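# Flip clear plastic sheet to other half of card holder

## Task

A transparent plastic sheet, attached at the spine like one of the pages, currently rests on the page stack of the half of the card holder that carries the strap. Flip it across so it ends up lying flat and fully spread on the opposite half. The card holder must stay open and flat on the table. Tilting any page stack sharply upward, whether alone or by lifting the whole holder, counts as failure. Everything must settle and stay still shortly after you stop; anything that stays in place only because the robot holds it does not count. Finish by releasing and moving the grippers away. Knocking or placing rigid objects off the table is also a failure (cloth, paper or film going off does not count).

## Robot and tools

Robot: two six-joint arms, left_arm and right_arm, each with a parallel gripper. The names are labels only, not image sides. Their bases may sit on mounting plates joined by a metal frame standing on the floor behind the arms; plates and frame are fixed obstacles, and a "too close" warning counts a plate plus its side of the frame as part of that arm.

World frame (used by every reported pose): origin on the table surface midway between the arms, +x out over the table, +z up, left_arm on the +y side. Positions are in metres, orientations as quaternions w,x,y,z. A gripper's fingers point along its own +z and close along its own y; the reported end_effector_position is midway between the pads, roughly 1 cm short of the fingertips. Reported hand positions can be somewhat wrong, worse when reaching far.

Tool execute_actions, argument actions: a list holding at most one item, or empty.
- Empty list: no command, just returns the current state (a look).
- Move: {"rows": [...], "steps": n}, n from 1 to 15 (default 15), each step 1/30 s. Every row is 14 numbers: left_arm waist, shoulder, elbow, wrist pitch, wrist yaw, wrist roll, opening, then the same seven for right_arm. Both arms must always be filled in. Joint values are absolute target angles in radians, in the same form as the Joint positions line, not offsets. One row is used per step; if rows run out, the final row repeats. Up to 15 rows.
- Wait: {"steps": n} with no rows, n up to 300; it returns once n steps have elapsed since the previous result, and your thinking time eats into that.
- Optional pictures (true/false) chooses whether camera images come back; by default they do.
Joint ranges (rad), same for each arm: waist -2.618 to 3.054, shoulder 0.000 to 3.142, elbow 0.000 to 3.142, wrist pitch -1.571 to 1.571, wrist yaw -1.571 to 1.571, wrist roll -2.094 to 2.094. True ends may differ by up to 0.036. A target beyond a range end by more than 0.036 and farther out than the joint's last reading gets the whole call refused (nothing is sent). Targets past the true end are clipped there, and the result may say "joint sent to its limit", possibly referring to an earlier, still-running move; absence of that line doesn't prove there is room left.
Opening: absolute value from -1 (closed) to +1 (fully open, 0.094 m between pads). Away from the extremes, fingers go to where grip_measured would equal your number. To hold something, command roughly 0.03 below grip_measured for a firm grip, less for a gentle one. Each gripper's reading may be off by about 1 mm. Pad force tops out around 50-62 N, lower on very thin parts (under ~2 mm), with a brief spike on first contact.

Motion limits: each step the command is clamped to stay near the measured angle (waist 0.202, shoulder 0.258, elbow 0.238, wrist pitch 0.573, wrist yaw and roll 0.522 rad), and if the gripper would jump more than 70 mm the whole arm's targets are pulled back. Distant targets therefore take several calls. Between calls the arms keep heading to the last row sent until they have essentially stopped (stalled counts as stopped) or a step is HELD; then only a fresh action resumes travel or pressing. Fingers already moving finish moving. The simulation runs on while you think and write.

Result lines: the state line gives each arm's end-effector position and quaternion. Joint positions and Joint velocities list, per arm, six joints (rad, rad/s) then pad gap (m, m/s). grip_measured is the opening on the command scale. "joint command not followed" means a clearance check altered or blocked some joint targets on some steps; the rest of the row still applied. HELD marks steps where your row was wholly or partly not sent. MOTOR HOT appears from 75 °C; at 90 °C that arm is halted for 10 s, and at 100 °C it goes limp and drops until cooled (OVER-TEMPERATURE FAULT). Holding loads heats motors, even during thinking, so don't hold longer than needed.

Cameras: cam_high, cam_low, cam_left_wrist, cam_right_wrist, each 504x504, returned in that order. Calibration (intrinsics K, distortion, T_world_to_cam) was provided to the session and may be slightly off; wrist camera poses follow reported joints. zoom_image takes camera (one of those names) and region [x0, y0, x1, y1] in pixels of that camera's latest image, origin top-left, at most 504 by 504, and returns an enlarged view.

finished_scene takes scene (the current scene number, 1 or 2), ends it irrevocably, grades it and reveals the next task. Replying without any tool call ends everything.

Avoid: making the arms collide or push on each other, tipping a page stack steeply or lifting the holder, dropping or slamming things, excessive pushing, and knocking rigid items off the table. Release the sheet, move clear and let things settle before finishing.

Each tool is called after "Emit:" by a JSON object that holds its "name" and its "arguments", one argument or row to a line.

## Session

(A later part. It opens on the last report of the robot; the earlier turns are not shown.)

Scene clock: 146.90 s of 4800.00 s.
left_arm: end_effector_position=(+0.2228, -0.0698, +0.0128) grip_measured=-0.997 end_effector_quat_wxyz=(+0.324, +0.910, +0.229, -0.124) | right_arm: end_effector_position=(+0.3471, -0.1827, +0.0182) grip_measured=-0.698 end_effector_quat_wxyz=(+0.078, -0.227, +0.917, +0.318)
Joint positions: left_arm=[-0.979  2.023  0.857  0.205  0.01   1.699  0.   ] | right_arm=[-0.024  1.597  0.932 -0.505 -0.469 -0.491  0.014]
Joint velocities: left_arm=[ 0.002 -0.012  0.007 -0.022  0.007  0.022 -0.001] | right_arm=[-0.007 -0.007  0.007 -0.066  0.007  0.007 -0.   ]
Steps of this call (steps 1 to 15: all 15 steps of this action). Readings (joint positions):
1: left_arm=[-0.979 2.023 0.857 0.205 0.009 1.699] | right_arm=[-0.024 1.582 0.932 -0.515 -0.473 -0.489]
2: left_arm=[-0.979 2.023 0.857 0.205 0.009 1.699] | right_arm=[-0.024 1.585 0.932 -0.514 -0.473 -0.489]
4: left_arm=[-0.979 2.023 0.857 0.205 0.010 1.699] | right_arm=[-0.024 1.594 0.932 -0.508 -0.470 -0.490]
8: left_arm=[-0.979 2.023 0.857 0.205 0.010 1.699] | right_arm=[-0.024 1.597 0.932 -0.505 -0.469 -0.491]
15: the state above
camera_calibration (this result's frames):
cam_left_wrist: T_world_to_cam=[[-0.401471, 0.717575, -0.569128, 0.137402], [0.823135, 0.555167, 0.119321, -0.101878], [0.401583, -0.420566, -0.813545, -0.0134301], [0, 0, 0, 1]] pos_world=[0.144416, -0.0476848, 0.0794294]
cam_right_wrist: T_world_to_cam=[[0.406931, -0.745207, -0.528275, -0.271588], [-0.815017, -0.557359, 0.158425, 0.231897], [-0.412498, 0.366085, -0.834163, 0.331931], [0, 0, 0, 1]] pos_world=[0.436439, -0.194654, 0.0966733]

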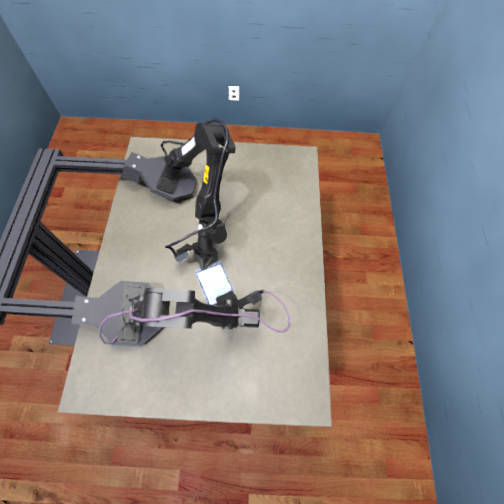

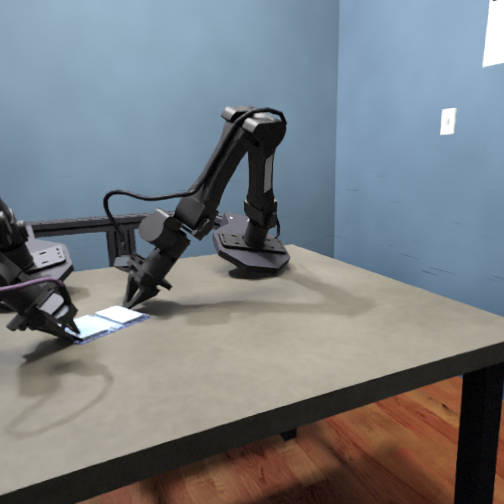

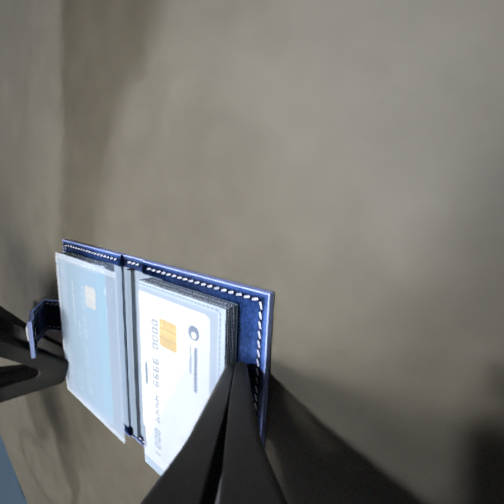

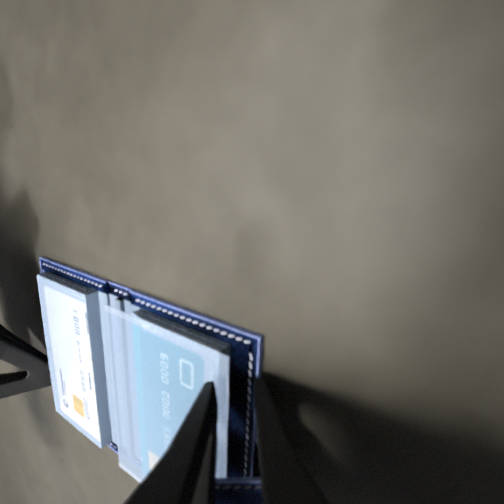

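It carried the cover along. Back off first.

Emit:
{"name": "execute_actions", "arguments": {
  "actions": [
    {"rows":[[-0.98,2.05,0.875,0.2,0,1.7,-1,-0.07,1.545,0.93,-0.52,-0.48,-0.5,-0.7]],"steps":12}
  ],
  "pictures": false
}}

Emit:
{"name": "execute_actions", "arguments": {
  "actions": [
    {"rows":[[-0.98,2.05,0.875,0.2,0,1.7,-1,-0.005,1.56,0.93,-0.53,-0.49,-0.5,-0.7]],"steps":12}
  ],
  "pictures": false
}}

Emit:
{"name": "execute_actions", "arguments": {
  "actions": [
    {"rows":[[-0.98,2.05,0.875,0.2,0,1.7,-1,-0.005,1.615,0.93,-0.53,-0.49,-0.5,-0.7]]}
  ]
}}

Scene clock: 152.63 s of 4800.00 s.
left_arm: end_effector_position=(+0.2231, -0.0708, +0.0129) grip_measured=-0.997 end_effector_quat_wxyz=(+0.326, +0.909, +0.229, -0.124) | right_arm: end_effector_position=(+0.3555, -0.1998, +0.0246) grip_measured=-0.698 end_effector_quat_wxyz=(+0.095, -0.210, +0.924, +0.305)
Joint positions: left_arm=[-0.979  2.026  0.857  0.212  0.011  1.699  0.   ] | right_arm=[-0.069  1.558  0.932 -0.51  -0.47  -0.491  0.014]
Joint velocities: left_arm=[ 0.007 -0.017  0.002  0.051  0.022 -0.037 -0.   ] | right_arm=[ 0.002  0.002 -0.022 -0.007 -0.066 -0.007 -0.001]
Steps of this call (steps 1 to 15: the robot went on to your last target; steps 16 to 90: nothing new was sent; then 2.33 s passed at rest; steps 91 to 102: all 12 steps of this action). Readings (joint positions):
91: left_arm=[-0.979 2.023 0.857 0.205 0.010 1.699] | right_arm=[-0.029 1.593 0.932 -0.504 -0.470 -0.491]
92: left_arm=[-0.979 2.023 0.857 0.207 0.010 1.699] | right_arm=[-0.039 1.587 0.932 -0.508 -0.470 -0.491]
94: left_arm=[-0.979 2.025 0.857 0.210 0.010 1.699] | right_arm=[-0.060 1.571 0.932 -0.510 -0.470 -0.491]
98: left_arm=[-0.979 2.026 0.857 0.212 0.010 1.699] | right_arm=[-0.069 1.558 0.932 -0.510 -0.470 -0.491]
102: the state above

Scene clock: 153.03 s of 4800.00 s.
left_arm: end_effector_position=(+0.2231, -0.0708, +0.0129) grip_measured=-0.997 end_effector_quat_wxyz=(+0.326, +0.909, +0.229, -0.124) | right_arm: end_effector_position=(+0.3496, -0.1783, +0.0312) grip_measured=-0.698 end_effector_quat_wxyz=(+0.091, -0.236, +0.913, +0.321)
Joint positions: left_arm=[-0.979  2.026  0.857  0.212  0.011  1.699  0.   ] | right_arm=[-0.008  1.558  0.932 -0.517 -0.476 -0.492  0.014]
Joint velocities: left_arm=[-0.012  0.002 -0.002 -0.007  0.037  0.007 -0.001] | right_arm=[ 0.017  0.002 -0.002  0.037  0.022 -0.022 -0.001]
Steps of this call (steps 1 to 12: all 12 steps of this action). Readings (joint positions):
1: left_arm=[-0.979 2.026 0.857 0.212 0.011 1.699] | right_arm=[-0.064 1.558 0.932 -0.511 -0.468 -0.491]
2: left_arm=[-0.979 2.026 0.857 0.212 0.011 1.699] | right_arm=[-0.052 1.558 0.932 -0.511 -0.468 -0.491]
4: left_arm=[-0.979 2.026 0.857 0.212 0.011 1.699] | right_arm=[-0.023 1.558 0.932 -0.513 -0.471 -0.491]
8: left_arm=[-0.979 2.026 0.857 0.212 0.011 1.699] | right_arm=[-0.008 1.558 0.932 -0.517 -0.476 -0.492]
12: the state above

Scene clock: 153.53 s of 4800.00 s.
left_arm: end_effector_position=(+0.2231, -0.0708, +0.0129) grip_measured=-0.997 end_effector_quat_wxyz=(+0.326, +0.909, +0.228, -0.124) | right_arm: end_effector_position=(+0.3426, -0.1756, +0.0209) grip_measured=-0.698 end_effector_quat_wxyz=(+0.072, -0.233, +0.913, +0.327)
Joint positions: left_arm=[-0.979  2.026  0.857  0.212  0.011  1.699  0.   ] | right_arm=[-0.008  1.598  0.932 -0.519 -0.48  -0.492  0.014]
Joint velocities: left_arm=[-0.007  0.012 -0.012  0.051  0.007  0.037  0.001] | right_arm=[-0.012  0.002 -0.007  0.066 -0.139  0.007 -0.   ]
Steps of this call (steps 1 to 15: all 15 steps of this action). Readings (joint positions):
1: left_arm=[-0.979 2.026 0.857 0.212 0.011 1.699] | right_arm=[-0.008 1.561 0.932 -0.518 -0.476 -0.492]
2: left_arm=[-0.979 2.026 0.857 0.212 0.011 1.699] | right_arm=[-0.008 1.567 0.932 -0.517 -0.476 -0.492]
4: left_arm=[-0.979 2.026 0.857 0.212 0.011 1.699] | right_arm=[-0.008 1.585 0.932 -0.518 -0.476 -0.492]
8: left_arm=[-0.979 2.026 0.857 0.212 0.011 1.699] | right_arm=[-0.008 1.598 0.932 -0.519 -0.479 -0.492]
15: the state above
camera_calibration (this result's frames):
cam_left_wrist: T_world_to_cam=[[-0.401096, 0.71473, -0.57296, 0.138044], [0.822461, 0.556384, 0.118296, -0.101353], [0.403335, -0.42379, -0.811001, -0.0145526], [0, 0, 0, 1]] pos_world=[0.144597, -0.0484399, 0.079281]
cam_right_wrist: T_world_to_cam=[[0.414933, -0.728166, -0.545532, -0.262405], [-0.802965, -0.57503, 0.156803, 0.224594], [-0.427876, 0.372981, -0.823291, 0.336021], [0, 0, 0, 1]] pos_world=[0.432997, -0.187255, 0.0982761]

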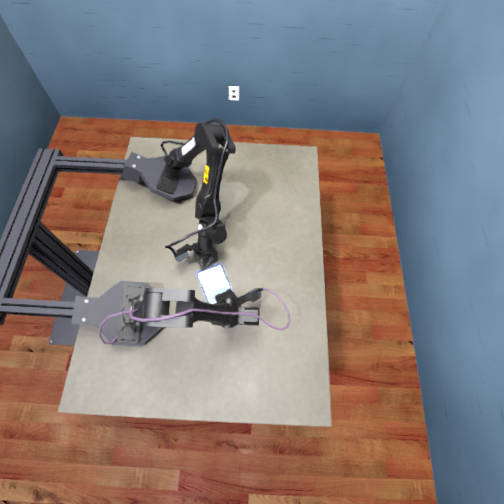

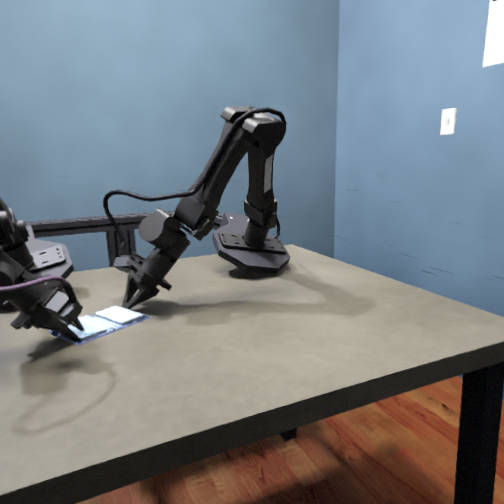

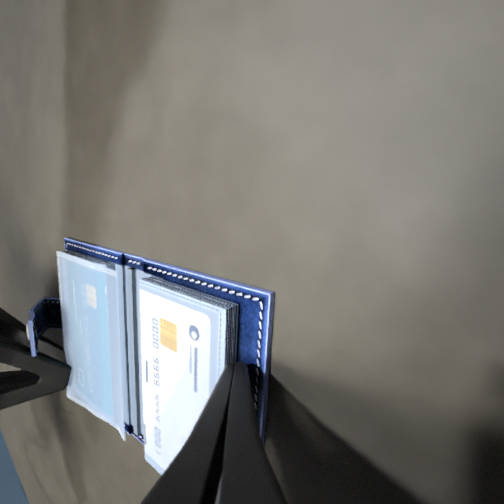

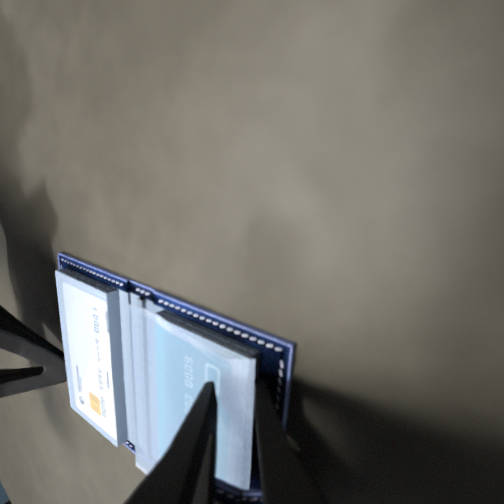

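Emit:
{"name": "execute_actions", "arguments": {
  "actions": [
    {"rows":[[-0.98,2.05,0.875,0.2,0,1.7,-1,-0.015,1.585,0.93,-0.53,-0.48,-0.5,-0.8],[-0.98,2.05,0.875,0.2,0,1.7,-1,-0.015,1.585,0.93,-0.53,-0.48,-0.5,-0.86],[-0.98,2.05,0.875,0.2,0,1.7,-1,-0.015,1.58,0.93,-0.53,-0.48,-0.5,-0.92],[-0.98,2.05,0.875,0.2,0,1.7,-1,-0.015,1.58,0.93,-0.53,-0.48,-0.5,-1]]}
  ],
  "pictures": false
}}

Emit:
{"name": "execute_actions", "arguments": {
  "actions": [
    {"rows":[[-0.98,2.05,0.875,0.2,0,1.7,-1,0.01,1.53,0.9,-0.53,-0.48,-0.5,-1]]}
  ]
}}

Scene clock: 163.37 s of 4800.00 s.
left_arm: end_effector_position=(+0.2233, -0.0710, +0.0130) grip_measured=-0.997 end_effector_quat_wxyz=(+0.327, +0.909, +0.228, -0.124) | right_arm: end_effector_position=(+0.3439, -0.1777, +0.0238) grip_measured=-0.990 end_effector_quat_wxyz=(+0.075, -0.230, +0.913, +0.328)
Joint positions: left_arm=[-0.979  2.026  0.857  0.213  0.011  1.699  0.   ] | right_arm=[-0.015  1.587  0.932 -0.524 -0.486 -0.492  0.   ]
Joint velocities: left_arm=[-0.007 -0.017 -0.002 -0.051 -0.037  0.037  0.   ] | right_arm=[-0.017  0.002  0.007 -0.022  0.007 -0.037 -0.002]
Steps of this call (steps 1 to 15: the robot went on to your last target; steps 16 to 90: nothing new was sent; then 6.33 s passed at rest; steps 91 to 105: all 15 steps of this action). Readings (joint positions):
91: left_arm=[-0.979 2.026 0.857 0.212 0.011 1.699] | right_arm=[-0.008 1.598 0.932 -0.519 -0.480 -0.492]
92: left_arm=[-0.979 2.026 0.857 0.212 0.011 1.699] | right_arm=[-0.008 1.598 0.932 -0.516 -0.475 -0.492]
94: left_arm=[-0.979 2.026 0.857 0.212 0.011 1.699] | right_arm=[-0.013 1.595 0.932 -0.516 -0.476 -0.492]
98: left_arm=[-0.979 2.026 0.857 0.213 0.011 1.699] | right_arm=[-0.015 1.587 0.932 -0.524 -0.486 -0.492]
105: the state above

Scene clock: 163.87 s of 4800.00 s.
left_arm: end_effector_position=(+0.2234, -0.0714, +0.0130) grip_measured=-0.997 end_effector_quat_wxyz=(+0.328, +0.908, +0.229, -0.123) | right_arm: end_effector_position=(+0.3437, -0.1750, +0.0341) grip_measured=-0.990 end_effector_quat_wxyz=(+0.087, -0.239, +0.911, +0.325)
Joint positions: left_arm=[-0.979  2.027  0.857  0.217  0.011  1.699  0.   ] | right_arm=[ 0.002  1.545  0.919 -0.527 -0.479 -0.492  0.   ]
Joint velocities: left_arm=[ 0.012  0.012  0.002 -0.022  0.022 -0.037 -0.001] | right_arm=[-0.007 -0.012 -0.012  0.037  0.022 -0.051  0.001]
Steps of this call (steps 1 to 15: all 15 steps of this action). Readings (joint positions):
1: left_arm=[-0.979 2.026 0.857 0.213 0.011 1.699] | right_arm=[-0.013 1.583 0.930 -0.524 -0.485 -0.492]
2: left_arm=[-0.979 2.026 0.857 0.214 0.011 1.699] | right_arm=[-0.009 1.574 0.926 -0.524 -0.484 -0.492]
4: left_arm=[-0.979 2.026 0.857 0.215 0.011 1.699] | right_arm=[-0.001 1.556 0.919 -0.526 -0.482 -0.492]
8: left_arm=[-0.979 2.027 0.857 0.217 0.011 1.699] | right_arm=[0.002 1.545 0.919 -0.526 -0.481 -0.492]
15: the state above
camera_calibration (this result's frames):
cam_left_wrist: T_world_to_cam=[[-0.401296, 0.712751, -0.575281, 0.138591], [0.821706, 0.557628, 0.117687, -0.101017], [0.404674, -0.425484, -0.809445, -0.0152674], [0, 0, 0, 1]] pos_world=[0.1448, -0.0489471, 0.0792588]
cam_right_wrist: T_world_to_cam=[[0.434733, -0.725441, -0.533613, -0.262039], [-0.806404, -0.57736, 0.127938, 0.225515], [-0.400898, 0.374689, -0.835996, 0.338576], [0, 0, 0, 1]] pos_world=[0.431508, -0.186751, 0.114368]

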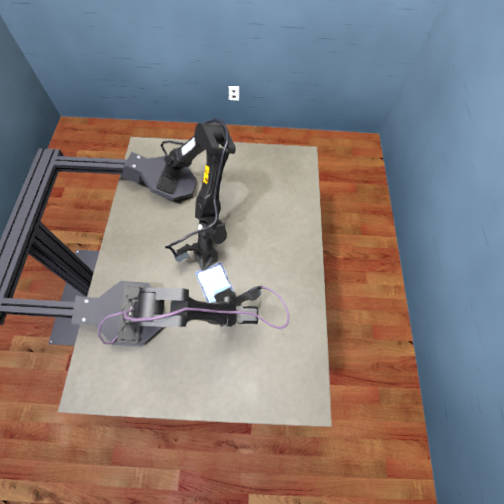

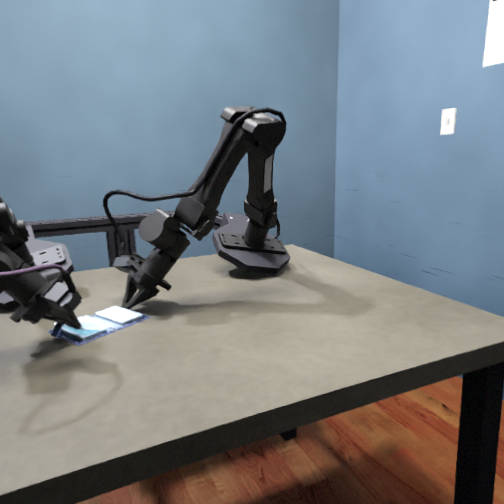

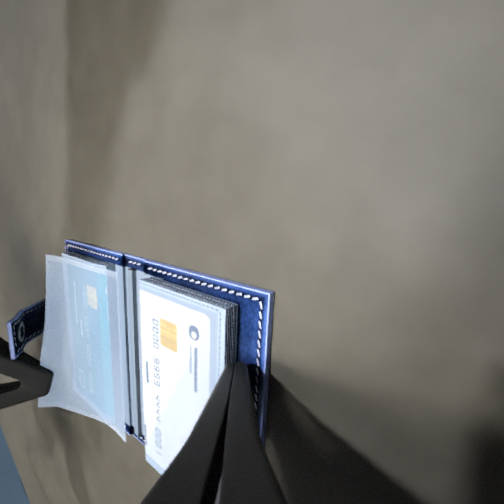

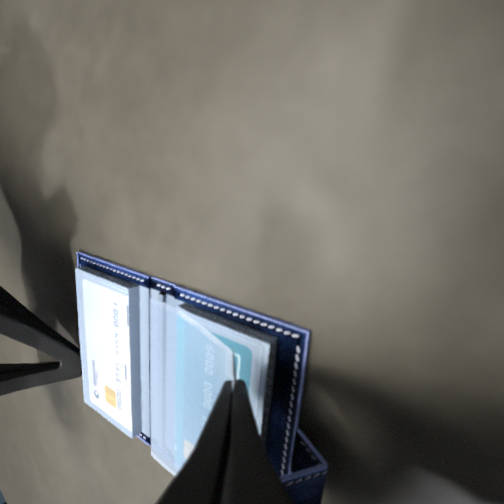

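Emit:
{"name": "execute_actions", "arguments": {
  "actions": [
    {"rows":[[-0.98,2.05,0.875,0.2,0,1.7,-1,0.07,1.52,0.96,-0.6,-0.38,-0.38,-1],[-0.98,2.05,0.875,0.2,0,1.7,-1,0.13,1.51,0.98,-0.65,-0.3,-0.29,-1],[-0.98,2.05,0.875,0.2,0,1.7,-1,0.18,1.5,1.0,-0.69,-0.24,-0.22,-1],[-0.98,2.05,0.875,0.2,0,1.7,-1,0.24,1.49,1.02,-0.69,-0.24,-0.22,-1]]}
  ],
  "pictures": false
}}

Emit:
{"name": "execute_actions", "arguments": {
  "actions": [
    {"rows":[[-0.98,2.05,0.875,0.2,0,1.7,-1,0.3,1.52,1.05,-0.75,-0.14,-0.1,-1],[-0.98,2.05,0.875,0.2,0,1.7,-1,0.36,1.53,1.07,-0.8,-0.05,0,-1],[-0.98,2.05,0.875,0.2,0,1.7,-1,0.42,1.54,1.09,-0.84,0,0.05,-1],[-0.98,2.05,0.875,0.2,0,1.7,-1,0.484,1.54,1.115,-0.84,0,0.05,-1]]}
  ]
}}

Scene clock: 172.17 s of 4800.00 s.
left_arm: end_effector_position=(+0.2237, -0.0717, +0.0132) grip_measured=-0.997 end_effector_quat_wxyz=(+0.328, +0.908, +0.229, -0.123) | right_arm: end_effector_position=(+0.3309, -0.1385, +0.0643) grip_measured=-0.990 end_effector_quat_wxyz=(+0.028, -0.230, +0.934, +0.270)
Joint positions: left_arm=[-0.979  2.027  0.857  0.218  0.011  1.699  0.   ] | right_arm=[ 0.243  1.5    1.003 -0.671 -0.252 -0.234  0.   ]
Joint velocities: left_arm=[ 0.002  0.017 -0.007  0.051 -0.022 -0.051 -0.   ] | right_arm=[-0.007 -0.002 -0.012 -0.095  0.095  0.022 -0.   ]
Steps of this call (steps 1 to 15: the robot went on to your last target; steps 16 to 90: nothing new was sent; then 4.80 s passed at rest; steps 91 to 105: all 15 steps of this action). Readings (joint positions):
91: left_arm=[-0.979 2.027 0.857 0.217 0.011 1.699] | right_arm=[0.009 1.545 0.922 -0.534 -0.463 -0.477]
92: left_arm=[-0.979 2.027 0.857 0.217 0.011 1.699] | right_arm=[0.030 1.545 0.930 -0.552 -0.429 -0.444]
94: left_arm=[-0.979 2.027 0.857 0.217 0.011 1.699] | right_arm=[0.114 1.539 0.958 -0.599 -0.351 -0.365]
98: left_arm=[-0.979 2.027 0.857 0.218 0.011 1.699] | right_arm=[0.249 1.509 1.000 -0.643 -0.298 -0.282]
105: the state above

Scene clock: 172.67 s of 4800.00 s.
left_arm: end_effector_position=(+0.2240, -0.0722, +0.0131) grip_measured=-0.997 end_effector_quat_wxyz=(+0.330, +0.908, +0.229, -0.123) | right_arm: end_effector_position=(+0.3098, -0.1094, +0.0848) grip_measured=-0.990 end_effector_quat_wxyz=(-0.020, -0.219, +0.957, +0.190)
Joint positions: left_arm=[-0.979  2.029  0.857  0.223  0.011  1.7    0.   ] | right_arm=[ 0.486  1.526  1.096 -0.815 -0.011  0.035  0.   ]
Joint velocities: left_arm=[-0.007 -0.032 -0.007 -0.022  0.007 -0.139 -0.   ] | right_arm=[-0.022 -0.007 -0.007 -0.081  0.095  0.081 -0.   ]
Steps of this call (steps 1 to 15: all 15 steps of this action). Readings (joint positions):
1: left_arm=[-0.979 2.027 0.857 0.218 0.011 1.699] | right_arm=[0.249 1.500 1.007 -0.681 -0.234 -0.215]
2: left_arm=[-0.979 2.027 0.857 0.218 0.011 1.699] | right_arm=[0.267 1.503 1.017 -0.701 -0.198 -0.177]
4: left_arm=[-0.979 2.027 0.857 0.218 0.011 1.699] | right_arm=[0.349 1.515 1.051 -0.750 -0.116 -0.096]
8: left_arm=[-0.979 2.027 0.857 0.219 0.011 1.699] | right_arm=[0.491 1.526 1.094 -0.788 -0.061 -0.013]
15: the state above
camera_calibration (this result's frames):
cam_left_wrist: T_world_to_cam=[[-0.401227, 0.709957, -0.578772, 0.139291], [0.820505, 0.559445, 0.117445, -0.100565], [0.407172, -0.427763, -0.806988, -0.016521], [0, 0, 0, 1]] pos_world=[0.145128, -0.049697, 0.0790962]
cam_right_wrist: T_world_to_cam=[[0.35716, -0.873216, -0.331557, -0.181871], [-0.771347, -0.475923, 0.422518, 0.204758], [-0.526745, 0.104839, -0.843534, 0.352882], [0, 0, 0, 1]] pos_world=[0.408776, -0.0983595, 0.150854]

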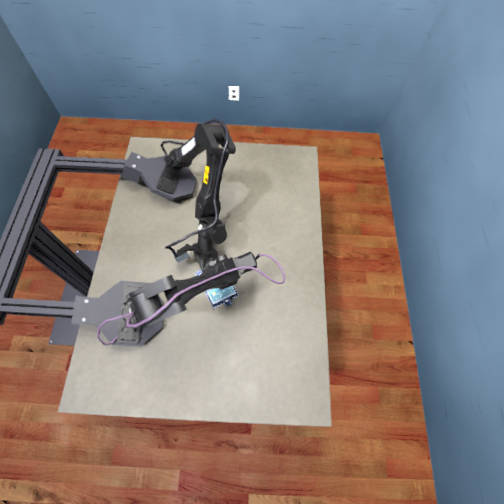

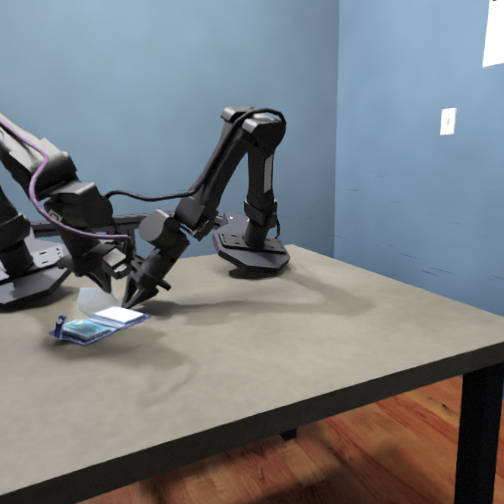

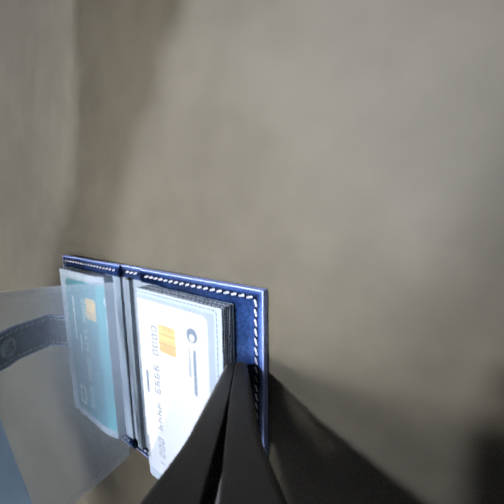

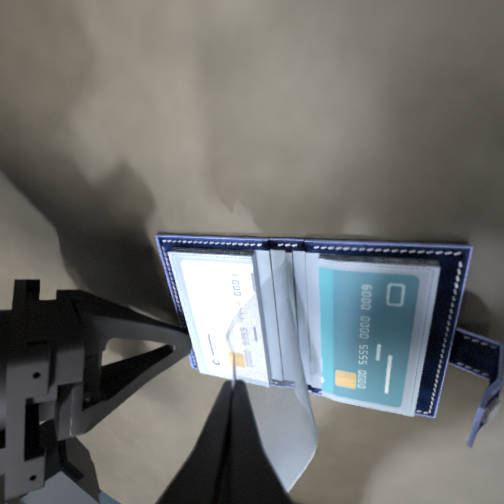

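Emit:
{"name": "execute_actions", "arguments": {
  "actions": [
    {"rows":[[-0.98,2.05,0.875,0.2,0,1.7,-1,0.52,1.55,1.08,-0.76,0,0.1,-1],[-0.98,2.05,0.875,0.2,0,1.7,-1,0.55,1.57,1.07,-0.72,0,0.14,-1],[-0.98,2.05,0.875,0.2,0,1.7,-1,0.57,1.59,1.05,-0.68,0,0.17,-1],[-0.98,2.05,0.875,0.2,0,1.7,-1,0.6,1.615,1.035,-0.68,0,0.17,-1]]}
  ]
}}

Emit:
{"name": "zoom_image", "arguments": {
  "camera": "cam_low",
  "region": [30,250,190,360]
}}

Scene clock: 179.47 s of 4800.00 s.
left_arm: end_effector_position=(+0.2242, -0.0725, +0.0133) grip_measured=-0.997 end_effector_quat_wxyz=(+0.330, +0.907, +0.229, -0.122) | right_arm: end_effector_position=(+0.2892, -0.0695, +0.0641) grip_measured=-0.990 end_effector_quat_wxyz=(-0.028, -0.209, +0.958, +0.194)
Joint positions: left_arm=[-0.979  2.029  0.857  0.225  0.011  1.7    0.   ] | right_arm=[ 0.597  1.613  1.046 -0.687  0.011  0.162  0.   ]
Joint velocities: left_arm=[-0.002 -0.012 -0.002  0.007  0.037 -0.051  0.   ] | right_arm=[-0.002 -0.017 -0.017  0.081  0.051  0.066 -0.001]
Steps of this call (steps 1 to 30: the robot went on to your last target; steps 31 to 90: nothing new was sent; then 3.30 s passed at rest; steps 91 to 105: all 15 steps of this action). Readings (joint positions):
91: left_arm=[-0.979 2.029 0.857 0.224 0.011 1.700] | right_arm=[0.488 1.526 1.096 -0.816 0.000 0.054]
92: left_arm=[-0.979 2.029 0.857 0.224 0.011 1.700] | right_arm=[0.496 1.528 1.096 -0.806 0.003 0.069]
94: left_arm=[-0.979 2.029 0.857 0.224 0.011 1.700] | right_arm=[0.533 1.544 1.088 -0.760 0.008 0.104]
98: left_arm=[-0.979 2.029 0.857 0.225 0.011 1.700] | right_arm=[0.596 1.601 1.056 -0.710 0.008 0.140]
105: the state above
camera_calibration (this result's frames):
cam_left_wrist: T_world_to_cam=[[-0.40134, 0.708748, -0.580174, 0.139708], [0.819948, 0.560298, 0.117263, -0.100471], [0.40818, -0.428651, -0.806007, -0.0168811], [0, 0, 0, 1]] pos_world=[0.145342, -0.0499603, 0.0792303]
cam_right_wrist: T_world_to_cam=[[0.336551, -0.877303, -0.342159, -0.140168], [-0.76971, -0.465614, 0.436749, 0.21594], [-0.542475, 0.116375, -0.831972, 0.324998], [0, 0, 0, 1]] pos_world=[0.389688, -0.0602472, 0.128118]

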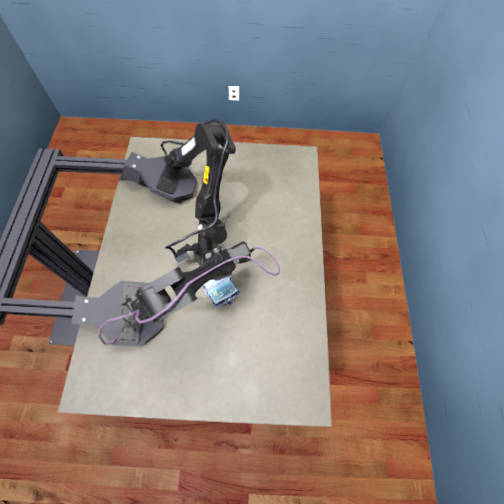

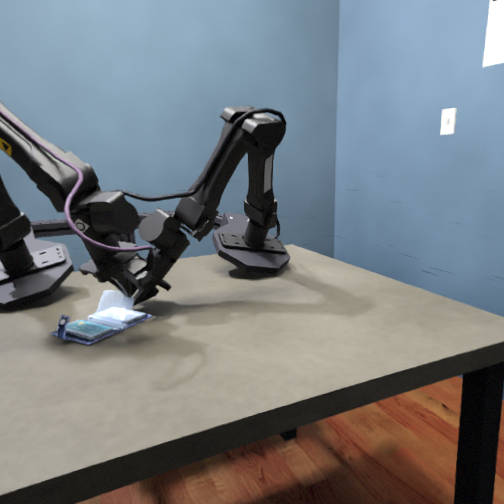

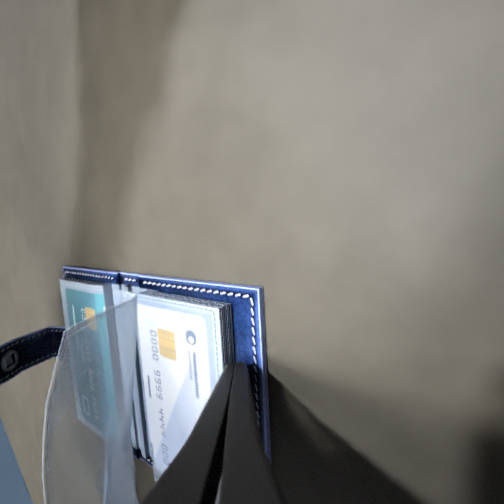

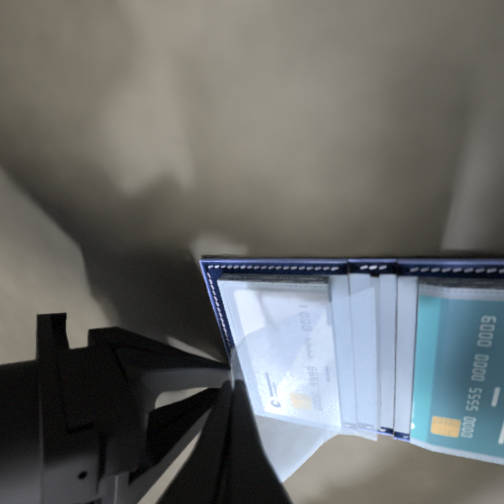

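Region (30, 250, 190, 360) of cam_low's 504x504 image, scaled by 3.150, with more detail than that image has; it fills the top 346 rows of this view, and the rest is white.

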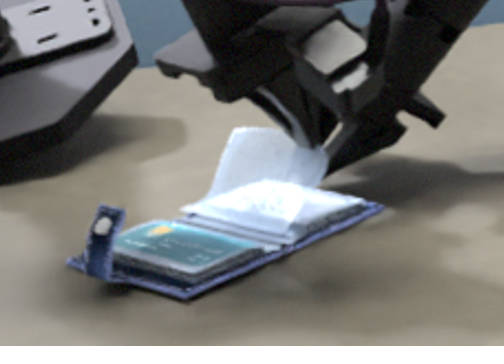

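Root has flipped. Withdraw the left, release.

Emit:
{"name": "execute_actions", "arguments": {
  "actions": [
    {"rows":[[-1,1.75,0.66,0.2,0,1.7,-1,0.6,1.615,1.035,-0.68,0,0.17,-1]]}
  ],
  "pictures": false
}}

Emit:
{"name": "execute_actions", "arguments": {
  "actions": [
    {"rows":[[-0.8,1.45,0.55,0,0,1.7,-1,0.6,1.615,1.035,-0.68,0,0.17,-0.6]]}
  ],
  "pictures": false
}}

Emit:
{"name": "execute_actions", "arguments": {
  "actions": [
    {"rows":[[-0.6,1.3,0.6,0,0,1.7,-1,0.6,1.4,1.035,-0.85,0,0.17,-0.6]]}
  ]
}}

Emit:
{"name": "zoom_image", "arguments": {
  "camera": "cam_low",
  "region": [30,250,190,360]
}}

Scene clock: 187.53 s of 4800.00 s.
left_arm: end_effector_position=(+0.2258, -0.0293, +0.0553) grip_measured=-0.997 end_effector_quat_wxyz=(+0.355, +0.899, +0.234, -0.103) | right_arm: end_effector_position=(+0.2903, -0.0686, +0.0643) grip_measured=-0.990 end_effector_quat_wxyz=(-0.026, -0.206, +0.958, +0.195)
Joint positions: left_arm=[-0.985  1.755  0.667  0.203 -0.01   1.701  0.   ] | right_arm=[ 0.597  1.613  1.046 -0.681  0.01   0.167  0.   ]
Joint velocities: left_arm=[-0.012 -0.002  0.002  0.007  0.007 -0.051  0.   ] | right_arm=[-0.002  0.007 -0.007 -0.022 -0.007  0.051  0.001]
Steps of this call (steps 1 to 15: the robot went on to your last target; steps 16 to 90: nothing new was sent; then 4.57 s passed at rest; steps 91 to 105: all 15 steps of this action). Readings (joint positions):
91: left_arm=[-0.980 2.003 0.832 0.236 0.009 1.700] | right_arm=[0.597 1.613 1.046 -0.681 0.011 0.167]
92: left_arm=[-0.981 1.938 0.773 0.233 0.003 1.700] | right_arm=[0.597 1.613 1.046 -0.681 0.011 0.167]
94: left_arm=[-0.982 1.807 0.682 0.204 -0.002 1.701] | right_arm=[0.597 1.613 1.046 -0.681 0.011 0.167]
98: left_arm=[-0.985 1.755 0.667 0.207 -0.006 1.701] | right_arm=[0.597 1.613 1.046 -0.681 0.011 0.167]
105: the state above

Scene clock: 188.03 s of 4800.00 s.
left_arm: end_effector_position=(+0.2762, +0.0531, +0.0636) grip_measured=-0.997 end_effector_quat_wxyz=(+0.324, +0.885, +0.326, -0.068) | right_arm: end_effector_position=(+0.2903, -0.0686, +0.0643) grip_measured=-0.602 end_effector_quat_wxyz=(-0.026, -0.206, +0.959, +0.195)
Joint positions: left_arm=[-0.786  1.453  0.563  0.016 -0.023  1.701  0.   ] | right_arm=[ 0.597  1.613  1.046 -0.681  0.01   0.168  0.019]
Joint velocities: left_arm=[ 0.002 -0.012 -0.012 -0.139  0.007  0.022 -0.001] | right_arm=[ 0.017  0.002 -0.007 -0.051 -0.037 -0.081  0.   ]
Steps of this call (steps 1 to 15: all 15 steps of this action). Readings (joint positions):
1: left_arm=[-0.969 1.734 0.657 0.190 -0.001 1.701] | right_arm=[0.597 1.613 1.046 -0.681 0.010 0.168]
2: left_arm=[-0.930 1.676 0.625 0.156 0.007 1.701] | right_arm=[0.597 1.613 1.046 -0.681 0.010 0.168]
4: left_arm=[-0.828 1.536 0.571 0.089 -0.006 1.701] | right_arm=[0.597 1.613 1.046 -0.681 0.010 0.168]
8: left_arm=[-0.783 1.453 0.563 0.057 -0.025 1.701] | right_arm=[0.597 1.613 1.046 -0.681 0.010 0.168]
15: the state above

Scene clock: 188.53 s of 4800.00 s.
left_arm: end_effector_position=(+0.3509, +0.0999, +0.0834) grip_measured=-0.997 end_effector_quat_wxyz=(+0.350, +0.839, +0.417, +0.001) | right_arm: end_effector_position=(+0.2863, -0.0990, +0.1192) grip_measured=-0.602 end_effector_quat_wxyz=(+0.002, -0.199, +0.958, +0.207)
Joint positions: left_arm=[-0.588  1.309  0.586  0.007 -0.023  1.702  0.   ] | right_arm=[ 0.597  1.386  1.032 -0.832  0.009  0.168  0.019]
Joint velocities: left_arm=[-0.017 -0.002  0.002 -0.007 -0.022 -0.066 -0.   ] | right_arm=[-0.007 -0.007  0.012 -0.11  -0.007  0.037  0.   ]
Steps of this call (steps 1 to 15: all 15 steps of this action). Readings (joint positions):
1: left_arm=[-0.766 1.440 0.563 0.011 -0.009 1.701] | right_arm=[0.597 1.597 1.044 -0.690 0.010 0.168]
2: left_arm=[-0.719 1.412 0.563 -0.006 0.001 1.702] | right_arm=[0.597 1.561 1.036 -0.719 0.010 0.168]
4: left_arm=[-0.622 1.348 0.568 -0.007 -0.014 1.702] | right_arm=[0.597 1.466 1.032 -0.776 0.009 0.168]
8: left_arm=[-0.588 1.309 0.586 0.012 -0.024 1.702] | right_arm=[0.597 1.383 1.032 -0.803 0.009 0.168]
15: the state above
camera_calibration (this result's frames):
cam_left_wrist: T_world_to_cam=[[-0.625768, 0.478769, -0.615788, 0.213687], [0.469593, 0.861601, 0.192681, -0.222625], [0.622813, -0.168596, -0.763989, -0.0429286], [0, 0, 0, 1]] pos_world=[0.264998, 0.0822697, 0.141684]
cam_right_wrist: T_world_to_cam=[[0.32541, -0.874875, -0.358751, -0.140879], [-0.804151, -0.455643, 0.381746, 0.193349], [-0.497442, 0.164266, -0.851803, 0.366914], [0, 0, 0, 1]] pos_world=[0.383844, -0.095425, 0.188188]

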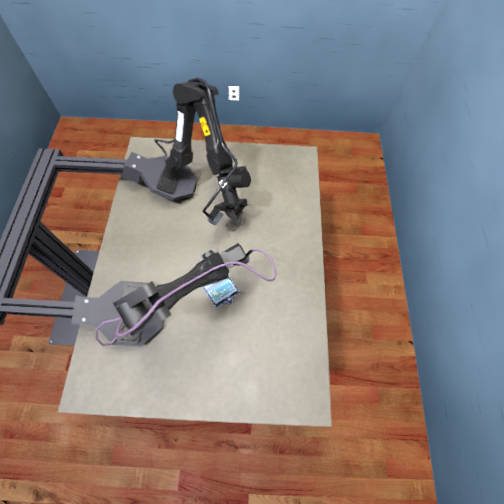

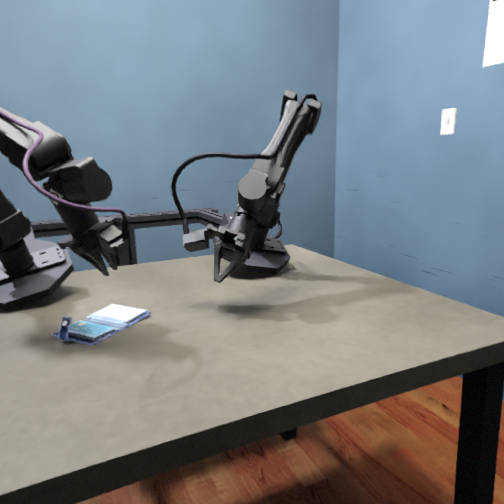

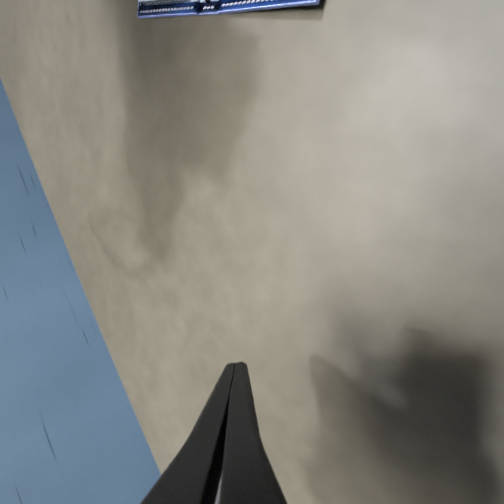

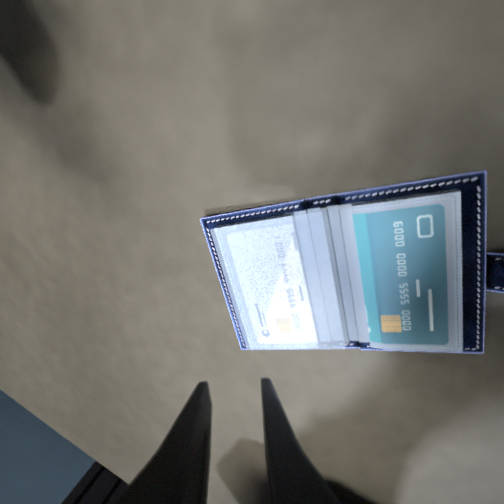

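Region (30, 250, 190, 360) of cam_low's 504x504 image, scaled by 3.150, with more detail than that image has; it fills the top 346 rows of this view, and the rest is white.

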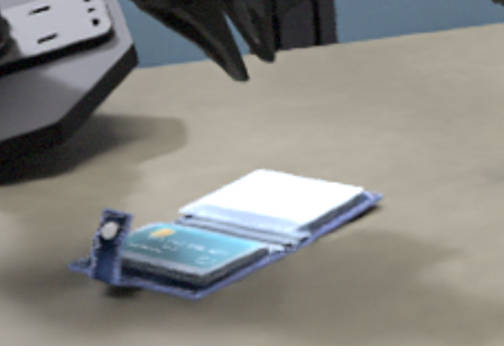

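Emit:
{"name": "finished_scene", "arguments": {
  "scene": 1
}}

The scene is finished: the task was done.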